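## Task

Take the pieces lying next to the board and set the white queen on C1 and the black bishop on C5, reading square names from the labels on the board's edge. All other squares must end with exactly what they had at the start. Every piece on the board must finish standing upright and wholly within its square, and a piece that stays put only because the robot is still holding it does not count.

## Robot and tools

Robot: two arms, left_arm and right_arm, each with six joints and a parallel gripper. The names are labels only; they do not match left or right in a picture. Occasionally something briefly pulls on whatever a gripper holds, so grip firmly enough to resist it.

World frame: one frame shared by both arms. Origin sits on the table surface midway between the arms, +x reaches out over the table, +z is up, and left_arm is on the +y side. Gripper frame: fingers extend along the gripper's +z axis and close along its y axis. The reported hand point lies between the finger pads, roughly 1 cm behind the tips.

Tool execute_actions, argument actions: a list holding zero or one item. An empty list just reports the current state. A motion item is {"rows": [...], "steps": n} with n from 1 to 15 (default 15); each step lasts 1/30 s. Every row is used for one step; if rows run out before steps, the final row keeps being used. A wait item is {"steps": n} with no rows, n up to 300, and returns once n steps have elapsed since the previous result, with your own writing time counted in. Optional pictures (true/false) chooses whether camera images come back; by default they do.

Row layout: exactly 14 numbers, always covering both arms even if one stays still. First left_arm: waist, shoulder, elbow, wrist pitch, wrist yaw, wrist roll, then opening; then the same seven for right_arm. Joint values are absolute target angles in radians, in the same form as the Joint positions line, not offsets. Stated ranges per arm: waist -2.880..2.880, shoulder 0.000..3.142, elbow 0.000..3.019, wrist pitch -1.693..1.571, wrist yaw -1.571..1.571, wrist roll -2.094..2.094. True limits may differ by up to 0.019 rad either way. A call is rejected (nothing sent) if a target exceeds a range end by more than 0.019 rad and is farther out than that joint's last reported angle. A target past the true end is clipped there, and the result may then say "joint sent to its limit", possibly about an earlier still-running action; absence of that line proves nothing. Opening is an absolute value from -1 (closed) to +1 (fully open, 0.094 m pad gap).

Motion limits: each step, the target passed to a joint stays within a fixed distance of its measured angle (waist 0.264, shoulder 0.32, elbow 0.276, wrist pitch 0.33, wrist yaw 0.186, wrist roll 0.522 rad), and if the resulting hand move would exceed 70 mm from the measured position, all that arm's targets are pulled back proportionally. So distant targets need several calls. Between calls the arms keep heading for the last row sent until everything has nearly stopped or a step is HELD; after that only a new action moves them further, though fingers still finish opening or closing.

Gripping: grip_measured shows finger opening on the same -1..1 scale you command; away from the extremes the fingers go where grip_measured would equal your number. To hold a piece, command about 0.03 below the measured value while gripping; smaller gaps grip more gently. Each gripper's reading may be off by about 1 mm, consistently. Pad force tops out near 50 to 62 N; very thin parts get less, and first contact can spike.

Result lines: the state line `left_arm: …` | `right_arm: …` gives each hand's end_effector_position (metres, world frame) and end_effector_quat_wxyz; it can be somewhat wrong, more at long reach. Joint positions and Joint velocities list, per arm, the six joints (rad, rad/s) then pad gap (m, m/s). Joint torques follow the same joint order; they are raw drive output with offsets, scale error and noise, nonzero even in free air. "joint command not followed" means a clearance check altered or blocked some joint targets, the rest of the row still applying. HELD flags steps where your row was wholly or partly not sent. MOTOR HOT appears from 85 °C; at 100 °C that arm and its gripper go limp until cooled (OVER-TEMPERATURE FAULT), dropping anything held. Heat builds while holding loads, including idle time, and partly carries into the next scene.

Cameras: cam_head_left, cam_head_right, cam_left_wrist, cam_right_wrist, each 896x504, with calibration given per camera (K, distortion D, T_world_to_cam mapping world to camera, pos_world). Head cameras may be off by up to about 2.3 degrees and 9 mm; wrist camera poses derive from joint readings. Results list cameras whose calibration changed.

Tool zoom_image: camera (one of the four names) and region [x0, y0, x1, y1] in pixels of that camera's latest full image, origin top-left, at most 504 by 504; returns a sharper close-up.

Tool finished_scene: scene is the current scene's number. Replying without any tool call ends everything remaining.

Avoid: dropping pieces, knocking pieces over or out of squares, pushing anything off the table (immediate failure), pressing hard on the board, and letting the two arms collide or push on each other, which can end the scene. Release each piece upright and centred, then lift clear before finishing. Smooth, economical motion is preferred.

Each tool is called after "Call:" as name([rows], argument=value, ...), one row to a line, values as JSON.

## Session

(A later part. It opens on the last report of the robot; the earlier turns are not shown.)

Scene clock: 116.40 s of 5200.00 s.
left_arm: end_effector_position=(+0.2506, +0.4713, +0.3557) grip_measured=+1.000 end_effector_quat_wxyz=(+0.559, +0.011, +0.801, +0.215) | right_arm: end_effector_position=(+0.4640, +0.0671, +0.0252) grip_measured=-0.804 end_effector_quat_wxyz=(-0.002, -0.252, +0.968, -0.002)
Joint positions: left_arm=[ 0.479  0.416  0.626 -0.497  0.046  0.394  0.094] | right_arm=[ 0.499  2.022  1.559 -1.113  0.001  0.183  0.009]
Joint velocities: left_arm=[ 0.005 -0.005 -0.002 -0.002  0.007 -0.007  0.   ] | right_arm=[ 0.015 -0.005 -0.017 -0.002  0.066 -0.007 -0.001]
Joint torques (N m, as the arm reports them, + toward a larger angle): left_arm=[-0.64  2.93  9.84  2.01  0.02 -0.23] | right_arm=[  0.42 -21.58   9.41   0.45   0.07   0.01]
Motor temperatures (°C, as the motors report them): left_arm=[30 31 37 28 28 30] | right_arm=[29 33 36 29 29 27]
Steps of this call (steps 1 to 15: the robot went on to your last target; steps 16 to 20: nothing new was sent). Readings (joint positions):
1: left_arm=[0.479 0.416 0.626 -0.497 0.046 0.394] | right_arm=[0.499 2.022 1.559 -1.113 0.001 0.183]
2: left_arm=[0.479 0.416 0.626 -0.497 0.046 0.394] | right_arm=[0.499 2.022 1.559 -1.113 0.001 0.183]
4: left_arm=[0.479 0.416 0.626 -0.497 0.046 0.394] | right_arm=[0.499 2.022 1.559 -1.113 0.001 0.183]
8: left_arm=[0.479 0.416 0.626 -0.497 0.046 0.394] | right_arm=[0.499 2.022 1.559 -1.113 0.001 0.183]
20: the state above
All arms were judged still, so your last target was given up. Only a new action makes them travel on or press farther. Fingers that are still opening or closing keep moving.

Call:
execute_actions([
  {"rows":[[0.479,0.416,0.63,-0.497,0.046,0.394,1,0.494,2.01,1.572,-1.102,0.004,0.19,-0.835],[0.479,0.416,0.63,-0.497,0.046,0.394,1,0.494,2.01,1.59,-1.11,0.004,0.19,-0.835],[0.479,0.416,0.63,-0.497,0.046,0.394,1,0.494,2.005,1.61,-1.122,0.004,0.19,-0.835],[0.479,0.416,0.63,-0.497,0.046,0.394,1,0.494,1.998,1.619,-1.138,0.004,0.19,-0.835],[0.479,0.416,0.63,-0.497,0.046,0.394,1,0.494,1.991,1.628,-1.153,0.004,0.19,-0.835],[0.479,0.416,0.63,-0.497,0.046,0.394,1,0.494,1.983,1.637,-1.169,0.004,0.19,-0.835],[0.479,0.416,0.63,-0.497,0.046,0.394,1,0.494,1.976,1.646,-1.185,0.004,0.19,-0.835],[0.479,0.416,0.63,-0.497,0.046,0.394,1,0.494,1.969,1.656,-1.2,0.004,0.19,-0.835],[0.479,0.416,0.63,-0.497,0.046,0.394,1,0.494,1.961,1.665,-1.216,0.004,0.19,-0.835],[0.479,0.416,0.63,-0.497,0.046,0.394,1,0.494,1.954,1.674,-1.232,0.004,0.19,-0.835],[0.479,0.416,0.63,-0.497,0.046,0.394,1,0.494,1.946,1.683,-1.247,0.004,0.19,-0.835],[0.479,0.416,0.63,-0.497,0.046,0.394,1,0.494,1.939,1.692,-1.263,0.004,0.19,-0.835],[0.479,0.416,0.63,-0.497,0.046,0.394,1,0.494,1.932,1.702,-1.279,0.004,0.19,-0.835],[0.479,0.416,0.63,-0.497,0.046,0.394,1,0.494,1.924,1.711,-1.294,0.004,0.19,-0.835],[0.479,0.416,0.63,-0.497,0.046,0.394,1,0.494,1.917,1.72,-1.31,0.004,0.19,-0.835]]},
], pictures=false)

Call:
execute_actions([
  {"rows":[[0.479,0.416,0.63,-0.497,0.046,0.394,1,0.494,1.917,1.73,-1.314,0.004,0.19,-0.835],[0.479,0.416,0.63,-0.497,0.046,0.394,1,0.5,1.922,1.742,-1.318,0.004,0.196,-0.835],[0.479,0.416,0.63,-0.497,0.046,0.394,1,0.507,1.93,1.753,-1.323,0.004,0.202,-0.835],[0.479,0.416,0.63,-0.497,0.046,0.394,1,0.514,1.938,1.765,-1.327,0.004,0.209,-0.835],[0.479,0.416,0.63,-0.497,0.046,0.394,1,0.521,1.946,1.776,-1.332,0.004,0.215,-0.835],[0.479,0.416,0.63,-0.497,0.046,0.394,1,0.528,1.954,1.788,-1.336,0.004,0.221,-0.835],[0.479,0.416,0.63,-0.497,0.046,0.394,1,0.535,1.961,1.799,-1.34,0.004,0.228,-0.835],[0.479,0.416,0.63,-0.497,0.046,0.394,1,0.542,1.969,1.81,-1.345,0.004,0.234,-0.835],[0.479,0.416,0.63,-0.497,0.046,0.394,1,0.549,1.977,1.822,-1.349,0.004,0.24,-0.835],[0.479,0.416,0.63,-0.497,0.046,0.394,1,0.556,1.985,1.833,-1.353,0.004,0.247,-0.835],[0.479,0.416,0.63,-0.497,0.046,0.394,1,0.563,1.993,1.845,-1.358,0.004,0.253,-0.835],[0.479,0.416,0.63,-0.497,0.046,0.394,1,0.57,2.0,1.856,-1.362,0.004,0.259,-0.835],[0.479,0.416,0.63,-0.497,0.046,0.394,1,0.577,2.008,1.867,-1.366,0.004,0.266,-0.835],[0.479,0.416,0.63,-0.497,0.046,0.394,1,0.584,2.016,1.879,-1.371,0.004,0.272,-0.835],[0.479,0.416,0.63,-0.497,0.046,0.394,1,0.591,2.024,1.89,-1.375,0.004,0.278,-0.835]]},
], pictures=false)

Call:
execute_actions([
  {"rows":[[0.479,0.416,0.63,-0.497,0.046,0.394,1,0.598,2.032,1.901,-1.379,0.004,0.284,-0.835],[0.479,0.416,0.63,-0.497,0.046,0.394,1,0.605,2.04,1.913,-1.384,0.004,0.291,-0.835],[0.479,0.416,0.63,-0.497,0.046,0.394,1,0.612,2.047,1.924,-1.388,0.004,0.297,-0.835],[0.479,0.416,0.63,-0.497,0.046,0.394,1,0.619,2.055,1.935,-1.392,0.004,0.303,-0.835],[0.479,0.416,0.63,-0.497,0.046,0.394,1,0.626,2.063,1.947,-1.397,0.004,0.31,-0.835],[0.479,0.416,0.63,-0.497,0.046,0.394,1,0.633,2.07,1.958,-1.401,0.004,0.316,-0.835],[0.479,0.416,0.63,-0.497,0.046,0.394,1,0.64,2.078,1.969,-1.405,0.004,0.322,-0.835],[0.479,0.416,0.63,-0.497,0.046,0.394,1,0.647,2.086,1.981,-1.41,0.004,0.329,-0.835],[0.479,0.416,0.63,-0.497,0.046,0.394,1,0.654,2.094,1.992,-1.414,0.004,0.335,-0.835],[0.479,0.416,0.63,-0.497,0.046,0.394,1,0.661,2.101,2.003,-1.418,0.004,0.341,-0.835],[0.479,0.416,0.63,-0.497,0.046,0.394,1,0.668,2.109,2.015,-1.423,0.004,0.348,-0.835],[0.479,0.416,0.63,-0.497,0.046,0.394,1,0.675,2.117,2.026,-1.427,0.004,0.354,-0.835],[0.479,0.416,0.63,-0.497,0.046,0.394,1,0.682,2.125,2.037,-1.432,0.004,0.36,-0.835],[0.479,0.416,0.63,-0.497,0.046,0.394,1,0.69,2.132,2.049,-1.436,0.004,0.366,-0.835],[0.479,0.416,0.63,-0.497,0.046,0.394,1,0.697,2.14,2.06,-1.44,0.004,0.372,-0.835]]},
], pictures=false)

Call:
execute_actions([
  {"steps":25},
])

Scene clock: 169.03 s of 5200.00 s.
left_arm: end_effector_position=(+0.2506, +0.4713, +0.3557) grip_measured=+1.000 end_effector_quat_wxyz=(+0.559, +0.011, +0.801, +0.215) | right_arm: end_effector_position=(+0.4603, +0.0640, +0.0746) grip_measured=-0.810 end_effector_quat_wxyz=(-0.020, -0.252, +0.968, -0.010)
Joint positions: left_arm=[ 0.479  0.416  0.626 -0.497  0.046  0.394  0.094] | right_arm=[ 0.499  1.983  1.635 -1.268  0.001  0.183  0.009]
Joint velocities: left_arm=[-0.005 -0.015 -0.012 -0.002 -0.007  0.022  0.   ] | right_arm=[-0.005 -0.269  0.252 -0.432 -0.051 -0.051 -0.   ]
Joint torques (N m, as the arm reports them, + toward a larger angle): left_arm=[-0.94  2.5  10.14  1.9   0.04 -0.24] | right_arm=[  1.   -23.56  13.14  -0.35   0.05   0.05]
Motor temperatures (°C, as the motors report them): left_arm=[30 31 37 28 28 30] | right_arm=[29 33 36 29 29 27]
Steps of this call (steps 1 to 90: nothing new was sent; then 49.13 s passed at rest; steps 91 to 105: all 15 steps of this action). Readings (joint positions):
91: left_arm=[0.479 0.416 0.626 -0.497 0.046 0.394] | right_arm=[0.499 2.022 1.559 -1.113 0.001 0.183]
92: left_arm=[0.479 0.416 0.626 -0.497 0.046 0.394] | right_arm=[0.499 2.022 1.559 -1.113 0.001 0.183]
94: left_arm=[0.479 0.416 0.626 -0.497 0.046 0.394] | right_arm=[0.499 2.022 1.560 -1.116 0.001 0.183]
98: left_arm=[0.479 0.416 0.626 -0.497 0.046 0.394] | right_arm=[0.499 2.021 1.579 -1.166 0.001 0.183]
105: the state above

Scene clock: 169.53 s of 5200.00 s.
left_arm: end_effector_position=(+0.2506, +0.4713, +0.3557) grip_measured=+1.000 end_effector_quat_wxyz=(+0.559, +0.011, +0.801, +0.215) | right_arm: end_effector_position=(+0.4642, +0.1225, +0.1424) grip_measured=-0.810 end_effector_quat_wxyz=(+0.022, -0.254, +0.967, +0.011)
Joint positions: left_arm=[ 0.479  0.416  0.626 -0.497  0.046  0.394  0.094] | right_arm=[ 0.567  1.985  1.822 -1.358  0.002  0.246  0.009]
Joint velocities: left_arm=[-0.015 -0.015  0.007 -0.002 -0.051  0.037  0.   ] | right_arm=[ 0.269  0.269  0.33  -0.125 -0.037  0.168  0.   ]
Joint torques (N m, as the arm reports them, + toward a larger angle): left_arm=[-0.35  2.28  9.93  1.95  0.04 -0.25] | right_arm=[  1.64 -19.22  12.57  -0.12   0.03   0.02]
Motor temperatures (°C, as the motors report them): left_arm=[30 31 37 28 28 30] | right_arm=[29 33 36 29 29 27]
Steps of this call (steps 1 to 15: all 15 steps of this action). Readings (joint positions):
1: left_arm=[0.479 0.416 0.626 -0.497 0.046 0.394] | right_arm=[0.499 1.974 1.644 -1.281 0.001 0.183]
2: left_arm=[0.479 0.416 0.626 -0.497 0.046 0.394] | right_arm=[0.499 1.966 1.656 -1.293 0.001 0.184]
4: left_arm=[0.479 0.416 0.626 -0.497 0.046 0.394] | right_arm=[0.499 1.955 1.686 -1.310 0.001 0.189]
8: left_arm=[0.479 0.416 0.626 -0.497 0.046 0.394] | right_arm=[0.509 1.953 1.747 -1.326 0.002 0.207]
15: the state above

Scene clock: 170.03 s of 5200.00 s.
left_arm: end_effector_position=(+0.2506, +0.4713, +0.3557) grip_measured=+1.000 end_effector_quat_wxyz=(+0.559, +0.011, +0.801, +0.215) | right_arm: end_effector_position=(+0.4349, +0.1930, +0.1143) grip_measured=-0.810 end_effector_quat_wxyz=(-0.000, -0.262, +0.965, -0.001)
Joint positions: left_arm=[ 0.479  0.416  0.626 -0.497  0.046  0.394  0.094] | right_arm=[ 0.676  2.126  1.978 -1.424  0.002  0.34   0.009]
Joint velocities: left_arm=[-0.005  0.005 -0.002 -0.017 -0.007  0.037  0.   ] | right_arm=[ 0.181  0.2    0.339 -0.12  -0.022  0.227  0.001]
Joint torques (N m, as the arm reports them, + toward a larger angle): left_arm=[-1.47  2.13  9.95  1.89  0.02 -0.27] | right_arm=[  1.75 -22.45  13.42  -0.12   0.04  -0.03]
Motor temperatures (°C, as the motors report them): left_arm=[30 31 37 28 28 30] | right_arm=[29 33 36 29 29 27]
Steps of this call (steps 1 to 15: all 15 steps of this action). Readings (joint positions):
1: left_arm=[0.479 0.416 0.626 -0.497 0.046 0.394] | right_arm=[0.577 1.995 1.833 -1.363 0.002 0.252]
2: left_arm=[0.479 0.416 0.626 -0.497 0.046 0.394] | right_arm=[0.586 2.005 1.843 -1.367 0.002 0.259]
4: left_arm=[0.479 0.416 0.626 -0.497 0.046 0.394] | right_arm=[0.604 2.027 1.863 -1.376 0.002 0.271]
8: left_arm=[0.479 0.416 0.626 -0.497 0.046 0.394] | right_arm=[0.634 2.069 1.901 -1.393 0.002 0.296]
15: the state above

Scene clock: 170.87 s of 5200.00 s.
left_arm: end_effector_position=(+0.2506, +0.4713, +0.3557) grip_measured=+1.000 end_effector_quat_wxyz=(+0.559, +0.011, +0.801, +0.215) | right_arm: end_effector_position=(+0.4239, +0.2082, +0.1157) grip_measured=-0.810 end_effector_quat_wxyz=(+0.002, -0.263, +0.965, -0.000)
Joint positions: left_arm=[ 0.479  0.416  0.626 -0.497  0.046  0.394  0.094] | right_arm=[ 0.703  2.137  2.001 -1.432  0.002  0.365  0.009]
Joint velocities: left_arm=[ 0.015 -0.015 -0.002  0.007  0.007 -0.022  0.   ] | right_arm=[-0.015 -0.005 -0.007  0.002  0.066  0.022  0.   ]
Joint torques (N m, as the arm reports them, + toward a larger angle): left_arm=[-0.62  2.34  9.95  1.93  0.07 -0.25] | right_arm=[  0.76 -23.45  13.23  -0.55   0.05  -0.02]
Motor temperatures (°C, as the motors report them): left_arm=[30 31 37 28 28 30] | right_arm=[29 34 37 29 29 27]
Steps of this call (steps 1 to 25: the robot went on to your last target). Readings (joint positions):
1: left_arm=[0.479 0.416 0.626 -0.497 0.046 0.394] | right_arm=[0.682 2.132 1.989 -1.427 0.002 0.345]
2: left_arm=[0.479 0.416 0.626 -0.497 0.046 0.394] | right_arm=[0.687 2.136 1.996 -1.428 0.002 0.349]
4: left_arm=[0.479 0.416 0.626 -0.497 0.046 0.394] | right_arm=[0.697 2.137 2.000 -1.429 0.002 0.355]
8: left_arm=[0.479 0.416 0.626 -0.497 0.046 0.394] | right_arm=[0.704 2.137 2.001 -1.432 0.002 0.360]
25: the state above
camera_calibration (this result's frames):
cam_left_wrist: T_world_to_cam=[[0.214663, -0.909915, -0.354928, 0.499338], [-0.830885, 0.0208791, -0.556052, 0.40007], [0.513371, 0.414269, -0.751553, 0.0694081], [0, 0, 0, 1]] pos_world=[0.18959, 0.417249, 0.451853]
cam_right_wrist: T_world_to_cam=[[0.508417, -0.860979, 0.0150695, -0.0409124], [-0.701906, -0.404218, 0.586461, 0.316772], [-0.498839, -0.308744, -0.809838, 0.496173], [0, 0, 0, 1]] pos_world=[0.490655, 0.24601, 0.216662]

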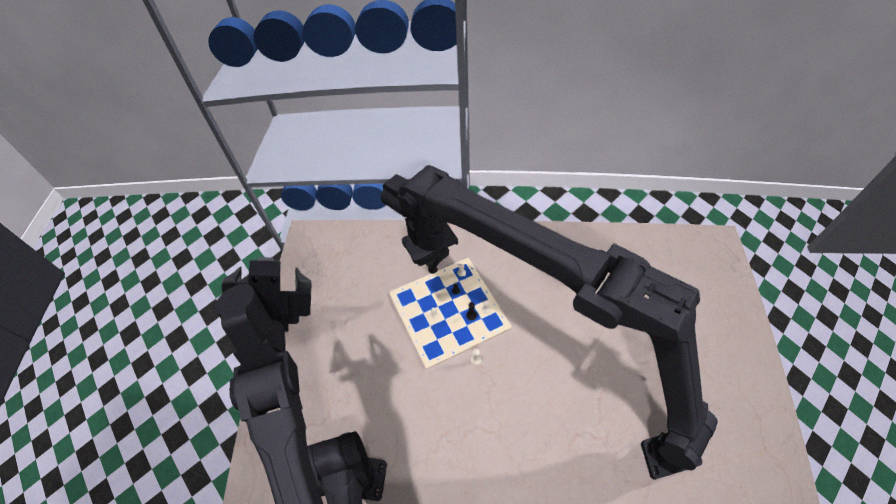

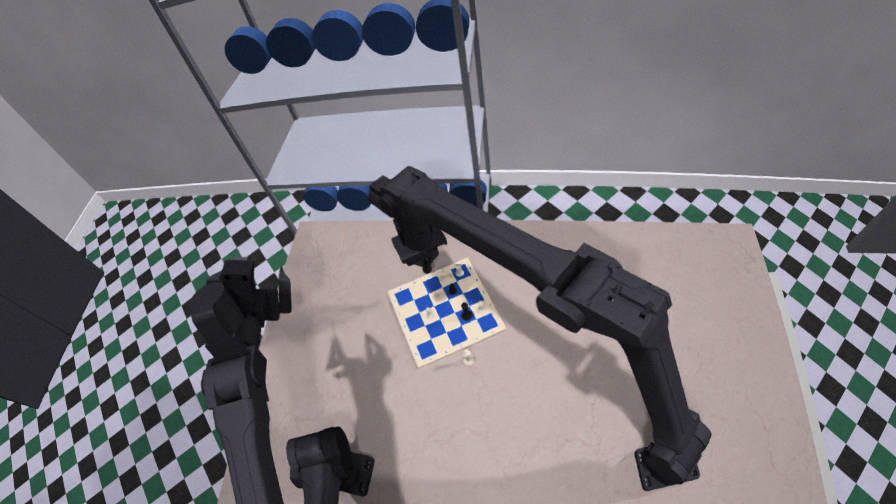

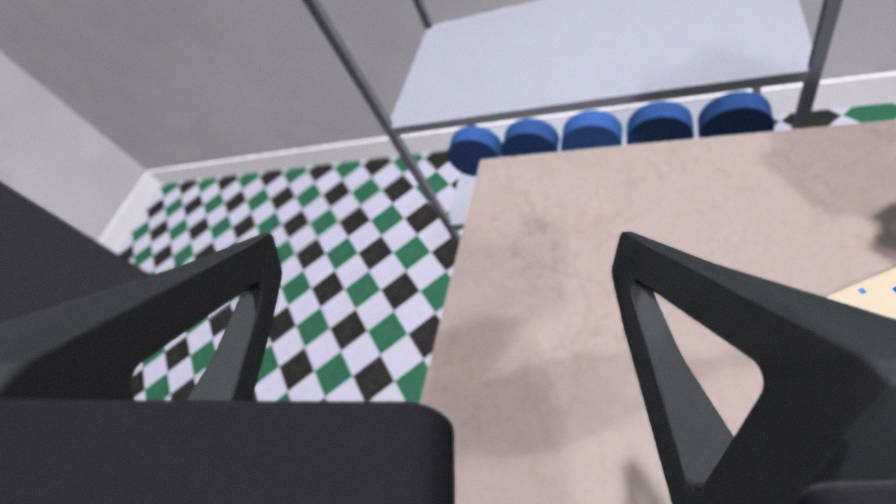

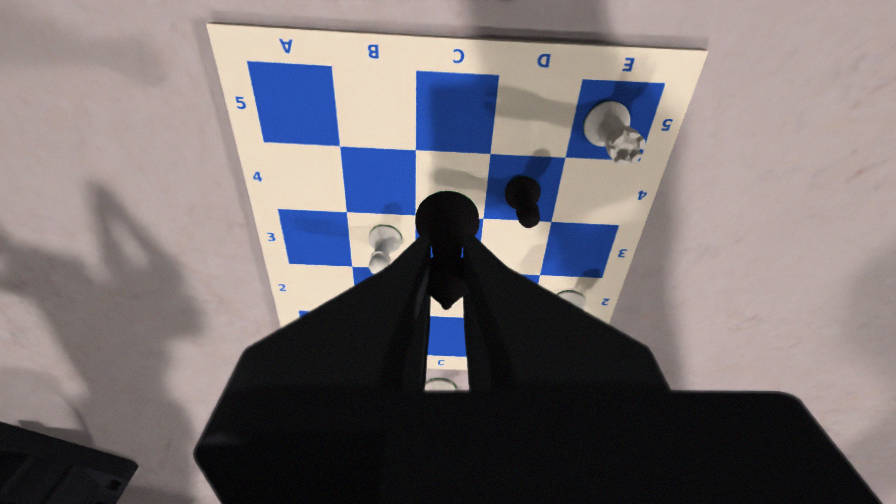

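Call:
execute_actions([
  {"rows":[[0.479,0.416,0.63,-0.497,0.046,0.394,1,0.696,2.142,2.035,-1.425,0.004,0.375,-0.835],[0.479,0.416,0.63,-0.497,0.046,0.394,1,0.695,2.146,2.012,-1.415,0.004,0.378,-0.835],[0.479,0.416,0.63,-0.497,0.046,0.394,1,0.694,2.15,2.005,-1.404,0.004,0.38,-0.835],[0.479,0.416,0.63,-0.497,0.046,0.394,1,0.693,2.154,1.999,-1.394,0.004,0.383,-0.835],[0.479,0.416,0.63,-0.497,0.046,0.394,1,0.692,2.158,1.993,-1.383,0.004,0.385,-0.835],[0.479,0.416,0.63,-0.497,0.046,0.394,1,0.691,2.162,1.987,-1.373,0.004,0.388,-0.835],[0.479,0.416,0.63,-0.497,0.046,0.394,1,0.69,2.166,1.98,-1.362,0.004,0.39,-0.835],[0.479,0.416,0.63,-0.497,0.046,0.394,1,0.689,2.17,1.974,-1.352,0.004,0.393,-0.835],[0.479,0.416,0.63,-0.497,0.046,0.394,1,0.688,2.174,1.968,-1.341,0.004,0.395,-0.835],[0.479,0.416,0.63,-0.497,0.046,0.394,1,0.687,2.178,1.962,-1.331,0.004,0.398,-0.835],[0.479,0.416,0.63,-0.497,0.046,0.394,1,0.686,2.182,1.956,-1.32,0.004,0.4,-0.835],[0.479,0.416,0.63,-0.497,0.046,0.394,1,0.686,2.186,1.95,-1.31,0.004,0.403,-0.835],[0.479,0.416,0.63,-0.497,0.046,0.394,1,0.686,2.19,1.944,-1.3,0.004,0.405,-0.835],[0.479,0.416,0.63,-0.497,0.046,0.394,1,0.686,2.192,1.938,-1.289,0.004,0.408,-0.835],[0.479,0.416,0.63,-0.497,0.046,0.394,1,0.686,2.194,1.933,-1.279,0.004,0.41,-0.835]]},
], pictures=false)

Call:
execute_actions([
  {"steps":25},
])

Scene clock: 193.77 s of 5200.00 s.
left_arm: end_effector_position=(+0.2506, +0.4713, +0.3557) grip_measured=+1.000 end_effector_quat_wxyz=(+0.559, +0.011, +0.801, +0.215) | right_arm: end_effector_position=(+0.4349, +0.2112, +0.0689) grip_measured=-0.810 end_effector_quat_wxyz=(+0.011, -0.244, +0.970, +0.007)
Joint positions: left_arm=[ 0.479  0.416  0.626 -0.497  0.046  0.394  0.094] | right_arm=[ 0.693  2.174  1.939 -1.309  0.002  0.393  0.009]
Joint velocities: left_arm=[-0.005 -0.005  0.012 -0.017  0.007 -0.022  0.   ] | right_arm=[-0.044  0.181 -0.188  0.266 -0.022  0.022 -0.   ]
Joint torques (N m, as the arm reports them, + toward a larger angle): left_arm=[-0.82  2.57  9.92  1.93  0.03 -0.25] | right_arm=[  0.64 -22.17   9.35   0.21   0.06   0.02]
Motor temperatures (°C, as the motors report them): left_arm=[30 31 37 28 28 30] | right_arm=[29 34 39 29 29 27]
Steps of this call (steps 1 to 15: the robot went on to your last target; steps 16 to 90: nothing new was sent; then 19.40 s passed at rest; steps 91 to 105: all 15 steps of this action). Readings (joint positions):
91: left_arm=[0.479 0.416 0.626 -0.497 0.046 0.394] | right_arm=[0.703 2.137 2.001 -1.432 0.002 0.366]
92: left_arm=[0.479 0.416 0.626 -0.497 0.046 0.394] | right_arm=[0.703 2.137 2.001 -1.431 0.002 0.367]
94: left_arm=[0.479 0.416 0.626 -0.497 0.046 0.394] | right_arm=[0.703 2.138 2.000 -1.421 0.002 0.370]
98: left_arm=[0.479 0.416 0.626 -0.497 0.046 0.394] | right_arm=[0.701 2.140 1.984 -1.381 0.002 0.377]
105: the state above

Scene clock: 194.60 s of 5200.00 s.
left_arm: end_effector_position=(+0.2506, +0.4713, +0.3557) grip_measured=+1.000 end_effector_quat_wxyz=(+0.559, +0.011, +0.801, +0.215) | right_arm: end_effector_position=(+0.4331, +0.2066, +0.0407) grip_measured=-0.810 end_effector_quat_wxyz=(-0.002, -0.238, +0.971, -0.003)
Joint positions: left_arm=[ 0.479  0.416  0.626 -0.497  0.046  0.394  0.094] | right_arm=[ 0.691  2.206  1.919 -1.29   0.002  0.403  0.009]
Joint velocities: left_arm=[ 0.005 -0.015  0.002  0.002 -0.037 -0.022  0.   ] | right_arm=[-0.015 -0.005 -0.017  0.007 -0.007  0.007 -0.001]
Joint torques (N m, as the arm reports them, + toward a larger angle): left_arm=[-0.48  2.22  9.94  2.04  0.02 -0.24] | right_arm=[  0.24 -24.89   9.8    0.15   0.05  -0.01]
Motor temperatures (°C, as the motors report them): left_arm=[30 31 37 28 28 30] | right_arm=[29 34 39 29 29 27]
Steps of this call (steps 1 to 25: the robot went on to your last target). Readings (joint positions):
1: left_arm=[0.479 0.416 0.626 -0.497 0.046 0.394] | right_arm=[0.692 2.181 1.933 -1.301 0.002 0.395]
2: left_arm=[0.479 0.416 0.626 -0.497 0.046 0.394] | right_arm=[0.692 2.187 1.929 -1.297 0.002 0.397]
4: left_arm=[0.479 0.416 0.626 -0.497 0.046 0.394] | right_arm=[0.691 2.198 1.923 -1.293 0.002 0.399]
8: left_arm=[0.479 0.416 0.626 -0.497 0.046 0.394] | right_arm=[0.691 2.206 1.919 -1.292 0.002 0.402]
25: the state above
camera_calibration (this result's frames):
cam_left_wrist: T_world_to_cam=[[0.214663, -0.909915, -0.354928, 0.499338], [-0.830885, 0.0208791, -0.556052, 0.40007], [0.513371, 0.414269, -0.751553, 0.0694081], [0, 0, 0, 1]] pos_world=[0.18959, 0.417249, 0.451853]
cam_right_wrist: T_world_to_cam=[[0.464529, -0.885367, 0.0183865, -0.0218454], [-0.718074, -0.364442, 0.592918, 0.365128], [-0.518249, -0.288631, -0.805053, 0.443604], [0, 0, 0, 1]] pos_world=[0.502234, 0.241765, 0.141036]

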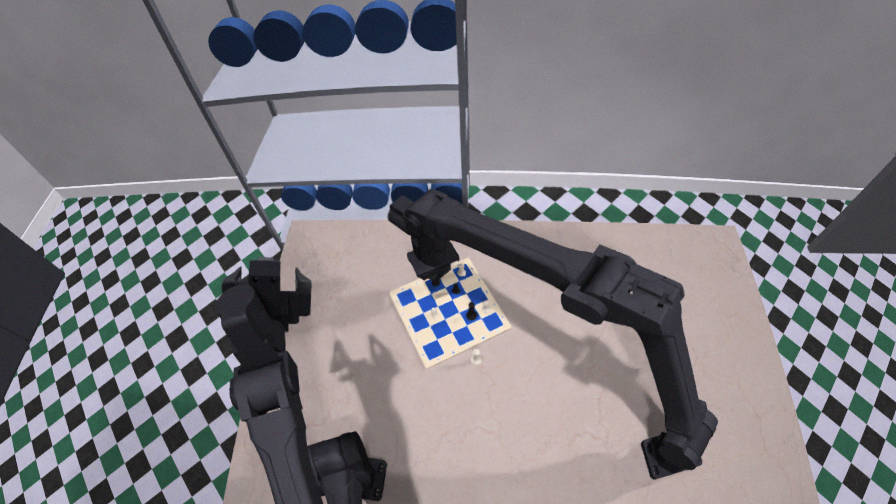

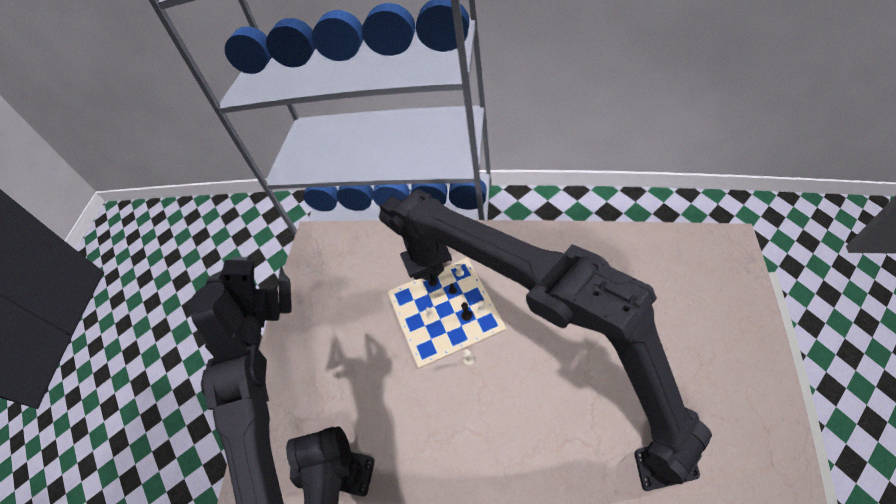

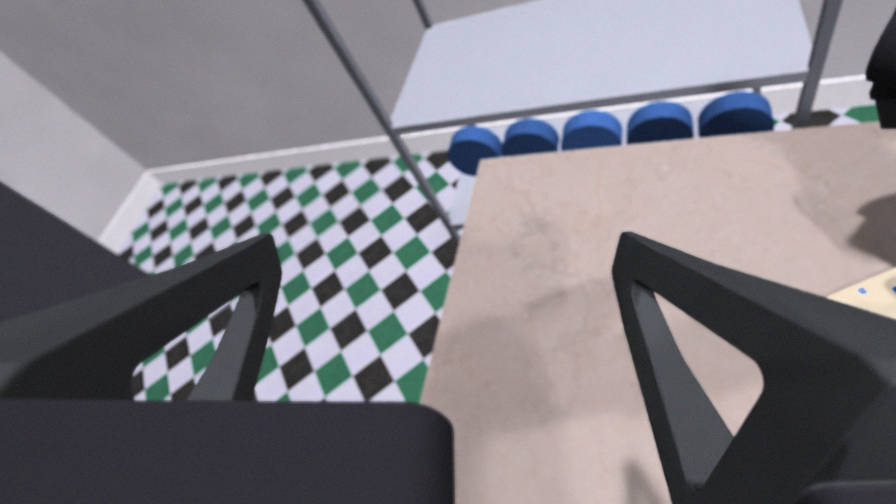

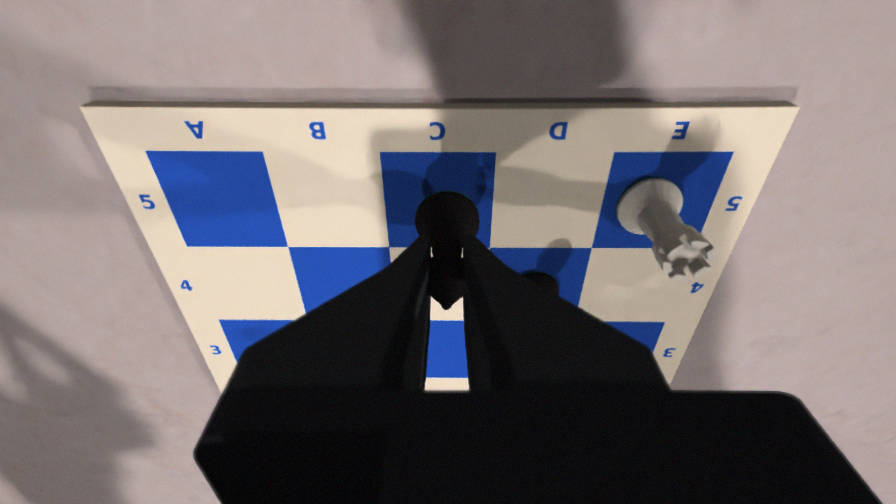

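Call:
execute_actions([
  {"rows":[[0.479,0.416,0.63,-0.497,0.046,0.394,1,0.69,2.198,1.933,-1.278,0.004,0.41,-0.835],[0.479,0.416,0.63,-0.497,0.046,0.394,1,0.693,2.202,1.933,-1.277,0.004,0.41,-0.835],[0.479,0.416,0.63,-0.497,0.046,0.394,1,0.696,2.206,1.933,-1.276,0.004,0.41,-0.835],[0.479,0.416,0.63,-0.497,0.046,0.394,1,0.698,2.209,1.933,-1.275,0.004,0.41,-0.835],[0.479,0.416,0.63,-0.497,0.046,0.394,1,0.7,2.212,1.933,-1.274,0.004,0.41,-0.835],[0.479,0.416,0.63,-0.497,0.046,0.394,1,0.701,2.214,1.933,-1.273,0.004,0.41,-0.835],[0.479,0.416,0.63,-0.497,0.046,0.394,1,0.702,2.215,1.933,-1.272,0.004,0.41,-0.835],[0.479,0.416,0.63,-0.497,0.046,0.394,1,0.702,2.216,1.933,-1.271,0.004,0.41,-0.835],[0.479,0.416,0.63,-0.497,0.046,0.394,1,0.702,2.217,1.933,-1.27,0.004,0.41,-0.835],[0.479,0.416,0.63,-0.497,0.046,0.394,1,0.702,2.218,1.933,-1.269,0.004,0.41,-0.835],[0.479,0.416,0.63,-0.497,0.046,0.394,1,0.702,2.219,1.933,-1.268,0.004,0.41,-0.835],[0.479,0.416,0.63,-0.497,0.046,0.394,1,0.702,2.22,1.933,-1.267,0.004,0.41,-0.835],[0.479,0.416,0.63,-0.497,0.046,0.394,1,0.702,2.221,1.933,-1.266,0.004,0.41,-0.835],[0.479,0.416,0.63,-0.497,0.046,0.394,1,0.702,2.222,1.933,-1.265,0.004,0.41,-0.835],[0.479,0.416,0.63,-0.497,0.046,0.394,1,0.702,2.223,1.933,-1.265,0.004,0.41,-0.835]]},
], pictures=false)

Call:
execute_actions([
  {"steps":20},
])

Scene clock: 215.77 s of 5200.00 s.
left_arm: end_effector_position=(+0.2506, +0.4713, +0.3557) grip_measured=+1.000 end_effector_quat_wxyz=(+0.559, +0.011, +0.801, +0.215) | right_arm: end_effector_position=(+0.4330, +0.2105, +0.0390) grip_measured=-0.810 end_effector_quat_wxyz=(+0.002, -0.240, +0.971, +0.000)
Joint positions: left_arm=[ 0.479  0.416  0.626 -0.497  0.046  0.394  0.094] | right_arm=[ 0.695  2.209  1.919 -1.277  0.002  0.403  0.009]
Joint velocities: left_arm=[-0.015  0.005  0.002  0.007 -0.095 -0.022  0.   ] | right_arm=[-0.005  0.024 -0.017  0.002  0.051 -0.051  0.   ]
Joint torques (N m, as the arm reports them, + toward a larger angle): left_arm=[-0.95  2.59 10.25  1.97  0.03 -0.26] | right_arm=[  1.58 -23.05   9.87   0.24   0.09   0.07]
Motor temperatures (°C, as the motors report them): left_arm=[30 31 37 28 28 30] | right_arm=[29 35 37 29 29 27]
Steps of this call (steps 1 to 15: the robot went on to your last target; steps 16 to 90: nothing new was sent; then 17.67 s passed at rest; steps 91 to 105: all 15 steps of this action). Readings (joint positions):
91: left_arm=[0.479 0.416 0.626 -0.497 0.046 0.394] | right_arm=[0.691 2.206 1.919 -1.290 0.002 0.403]
92: left_arm=[0.479 0.416 0.626 -0.497 0.046 0.394] | right_arm=[0.691 2.206 1.919 -1.289 0.002 0.403]
94: left_arm=[0.479 0.416 0.626 -0.497 0.046 0.394] | right_arm=[0.691 2.206 1.919 -1.288 0.002 0.403]
98: left_arm=[0.479 0.416 0.626 -0.497 0.046 0.394] | right_arm=[0.692 2.206 1.919 -1.284 0.002 0.403]
105: the state above

Scene clock: 216.43 s of 5200.00 s.
left_arm: end_effector_position=(+0.2506, +0.4713, +0.3557) grip_measured=+1.000 end_effector_quat_wxyz=(+0.559, +0.011, +0.801, +0.215) | right_arm: end_effector_position=(+0.4323, +0.2105, +0.0345) grip_measured=-0.810 end_effector_quat_wxyz=(-0.000, -0.241, +0.971, -0.001)
Joint positions: left_arm=[ 0.479  0.416  0.626 -0.497  0.046  0.394  0.094] | right_arm=[ 0.695  2.216  1.919 -1.276  0.002  0.403  0.009]
Joint velocities: left_arm=[-0.015 -0.005 -0.002 -0.002 -0.139 -0.051  0.   ] | right_arm=[-0.015 -0.005 -0.017 -0.002 -0.037 -0.081 -0.001]
Joint torques (N m, as the arm reports them, + toward a larger angle): left_arm=[-0.47  2.11  9.93  1.9   0.06 -0.27] | right_arm=[  1.69 -23.88   9.82   0.28  -0.01   0.04]
Motor temperatures (°C, as the motors report them): left_arm=[30 31 37 28 28 30] | right_arm=[29 35 37 29 29 27]
Steps of this call (steps 1 to 15: the robot went on to your last target; steps 16 to 20: nothing new was sent). Readings (joint positions):
1: left_arm=[0.479 0.416 0.626 -0.497 0.046 0.394] | right_arm=[0.695 2.210 1.919 -1.276 0.002 0.403]
2: left_arm=[0.479 0.416 0.626 -0.497 0.046 0.394] | right_arm=[0.695 2.211 1.919 -1.276 0.002 0.403]
4: left_arm=[0.479 0.416 0.626 -0.497 0.046 0.394] | right_arm=[0.695 2.213 1.919 -1.276 0.002 0.403]
8: left_arm=[0.479 0.416 0.626 -0.497 0.046 0.394] | right_arm=[0.695 2.216 1.919 -1.276 0.002 0.403]
20: the state above
All arms were judged still, so your last target was given up. Only a new action makes them travel on or press farther. Fingers that are still opening or closing keep moving.
camera_calibration (this result's frames):
cam_left_wrist: T_world_to_cam=[[0.214663, -0.909915, -0.354928, 0.499338], [-0.830885, 0.0208791, -0.556052, 0.40007], [0.513371, 0.414269, -0.751553, 0.0694081], [0, 0, 0, 1]] pos_world=[0.18959, 0.417249, 0.451853]
cam_right_wrist: T_world_to_cam=[[0.468531, -0.883288, 0.0167467, -0.0200548], [-0.717962, -0.369653, 0.58982, 0.370782], [-0.514791, -0.288373, -0.807361, 0.437871], [0, 0, 0, 1]] pos_world=[0.501015, 0.245616, 0.135161]

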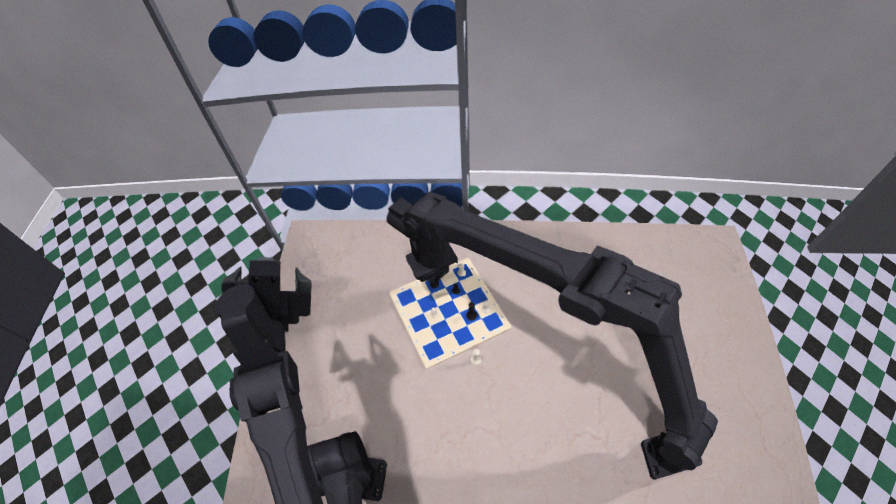

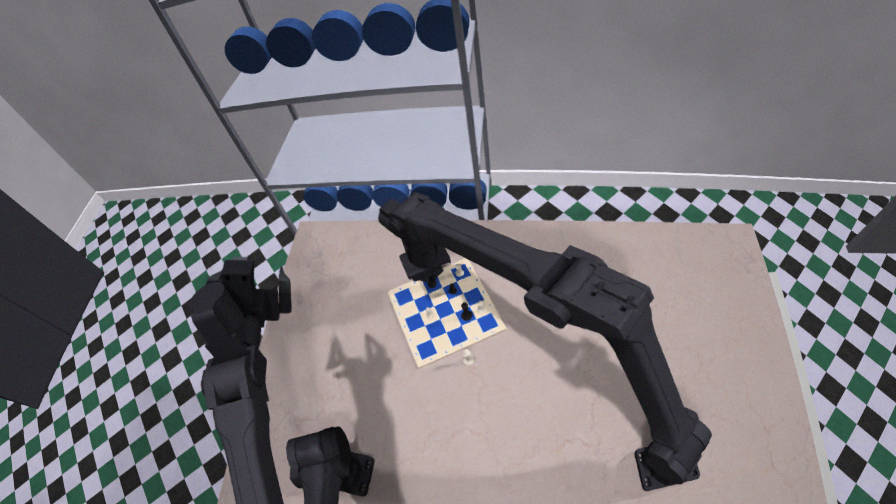

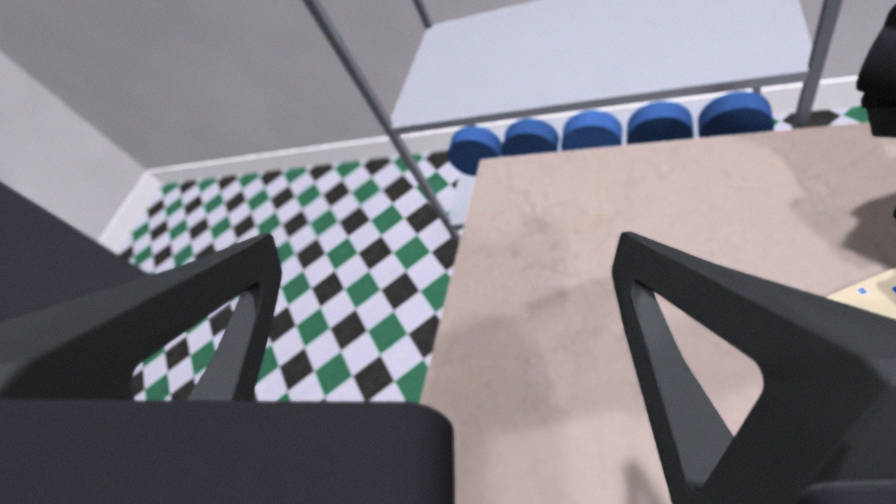

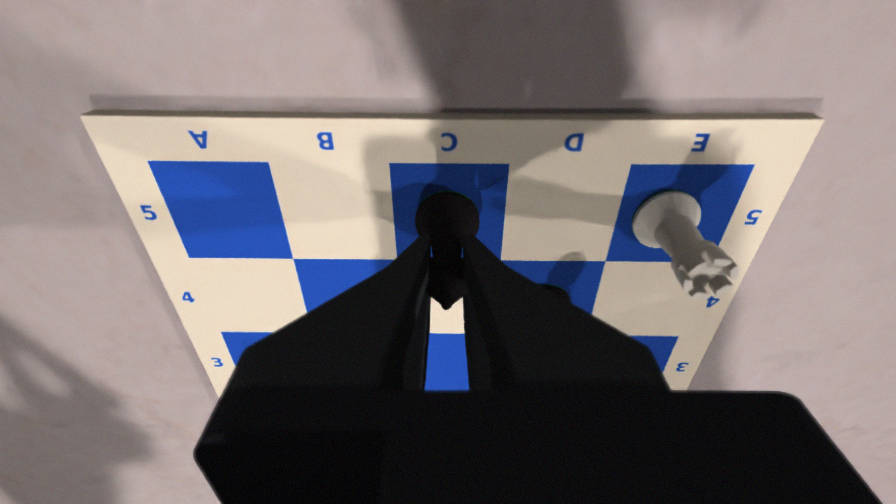

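Call:
execute_actions([
  {"rows":[[0.479,0.416,0.63,-0.497,0.046,0.394,1,0.702,2.225,1.933,-1.265,0.004,0.41,-0.835],[0.479,0.416,0.63,-0.497,0.046,0.394,1,0.702,2.227,1.933,-1.265,0.004,0.41,-0.835],[0.479,0.416,0.63,-0.497,0.046,0.394,1,0.702,2.229,1.933,-1.265,0.004,0.41,-0.835],[0.479,0.416,0.63,-0.497,0.046,0.394,1,0.702,2.231,1.933,-1.265,0.004,0.41,-0.835],[0.479,0.416,0.63,-0.497,0.046,0.394,1,0.702,2.233,1.933,-1.265,0.004,0.41,-0.835],[0.479,0.416,0.63,-0.497,0.046,0.394,1,0.702,2.234,1.933,-1.265,0.004,0.41,-0.835]]},
], pictures=false)

Call:
execute_actions([
  {"steps":10},
], pictures=false)

Scene clock: 225.30 s of 5200.00 s.
left_arm: end_effector_position=(+0.2506, +0.4713, +0.3557) grip_measured=+1.000 end_effector_quat_wxyz=(+0.559, +0.011, +0.801, +0.215) | right_arm: end_effector_position=(+0.4322, +0.2103, +0.0311) grip_measured=-0.810 end_effector_quat_wxyz=(-0.002, -0.241, +0.971, -0.003)
Joint positions: left_arm=[ 0.479  0.416  0.626 -0.497  0.046  0.394  0.094] | right_arm=[ 0.695  2.221  1.919 -1.275  0.002  0.403  0.009]
Joint velocities: left_arm=[-0.015 -0.024  0.007  0.002  0.051 -0.007  0.   ] | right_arm=[-0.005  0.005 -0.002 -0.017 -0.022  0.081  0.001]
Joint torques (N m, as the arm reports them, + toward a larger angle): left_arm=[-0.09  2.08  9.94  1.96  0.01 -0.25] | right_arm=[  2.06 -22.61   9.85   0.32   0.05   0.01]
Motor temperatures (°C, as the motors report them): left_arm=[30 31 37 28 28 30] | right_arm=[29 35 37 29 29 27]
Steps of this call (steps 1 to 90: nothing new was sent; then 5.37 s passed at rest; steps 91 to 105: all 15 steps of this action). Readings (joint positions):
91: left_arm=[0.479 0.416 0.626 -0.497 0.046 0.394] | right_arm=[0.695 2.216 1.919 -1.276 0.002 0.403]
92: left_arm=[0.479 0.416 0.626 -0.497 0.046 0.394] | right_arm=[0.695 2.216 1.919 -1.276 0.002 0.403]
94: left_arm=[0.479 0.416 0.626 -0.497 0.046 0.394] | right_arm=[0.695 2.216 1.919 -1.276 0.002 0.403]
98: left_arm=[0.479 0.416 0.626 -0.497 0.046 0.394] | right_arm=[0.695 2.221 1.919 -1.276 0.002 0.403]
105: the state above

Scene clock: 225.63 s of 5200.00 s.
left_arm: end_effector_position=(+0.2506, +0.4713, +0.3557) grip_measured=+1.000 end_effector_quat_wxyz=(+0.559, +0.011, +0.801, +0.215) | right_arm: end_effector_position=(+0.4322, +0.2103, +0.0311) grip_measured=-0.810 end_effector_quat_wxyz=(-0.002, -0.241, +0.971, -0.003)
Joint positions: left_arm=[ 0.479  0.416  0.626 -0.497  0.046  0.394  0.094] | right_arm=[ 0.695  2.221  1.919 -1.275  0.002  0.403  0.009]
Joint velocities: left_arm=[-0.015  0.005 -0.002 -0.002  0.051 -0.022  0.   ] | right_arm=[ 0.015 -0.005 -0.017 -0.002  0.022  0.022 -0.001]
Joint torques (N m, as the arm reports them, + toward a larger angle): left_arm=[-0.69  2.14 10.01  1.95  0.02 -0.27] | right_arm=[  1.47 -22.39   9.87   0.37   0.04   0.04]
Motor temperatures (°C, as the motors report them): left_arm=[30 31 37 28 28 30] | right_arm=[29 35 37 29 29 27]
Steps of this call (steps 1 to 10: the robot went on to your last target). Readings (joint positions):
1: left_arm=[0.479 0.416 0.626 -0.497 0.046 0.394] | right_arm=[0.695 2.221 1.919 -1.275 0.002 0.403]
2: left_arm=[0.479 0.416 0.626 -0.497 0.046 0.394] | right_arm=[0.695 2.221 1.919 -1.275 0.002 0.403]
4: left_arm=[0.479 0.416 0.626 -0.497 0.046 0.394] | right_arm=[0.695 2.221 1.919 -1.275 0.002 0.403]
8: left_arm=[0.479 0.416 0.626 -0.497 0.046 0.394] | right_arm=[0.695 2.221 1.919 -1.275 0.002 0.403]
10: the state above


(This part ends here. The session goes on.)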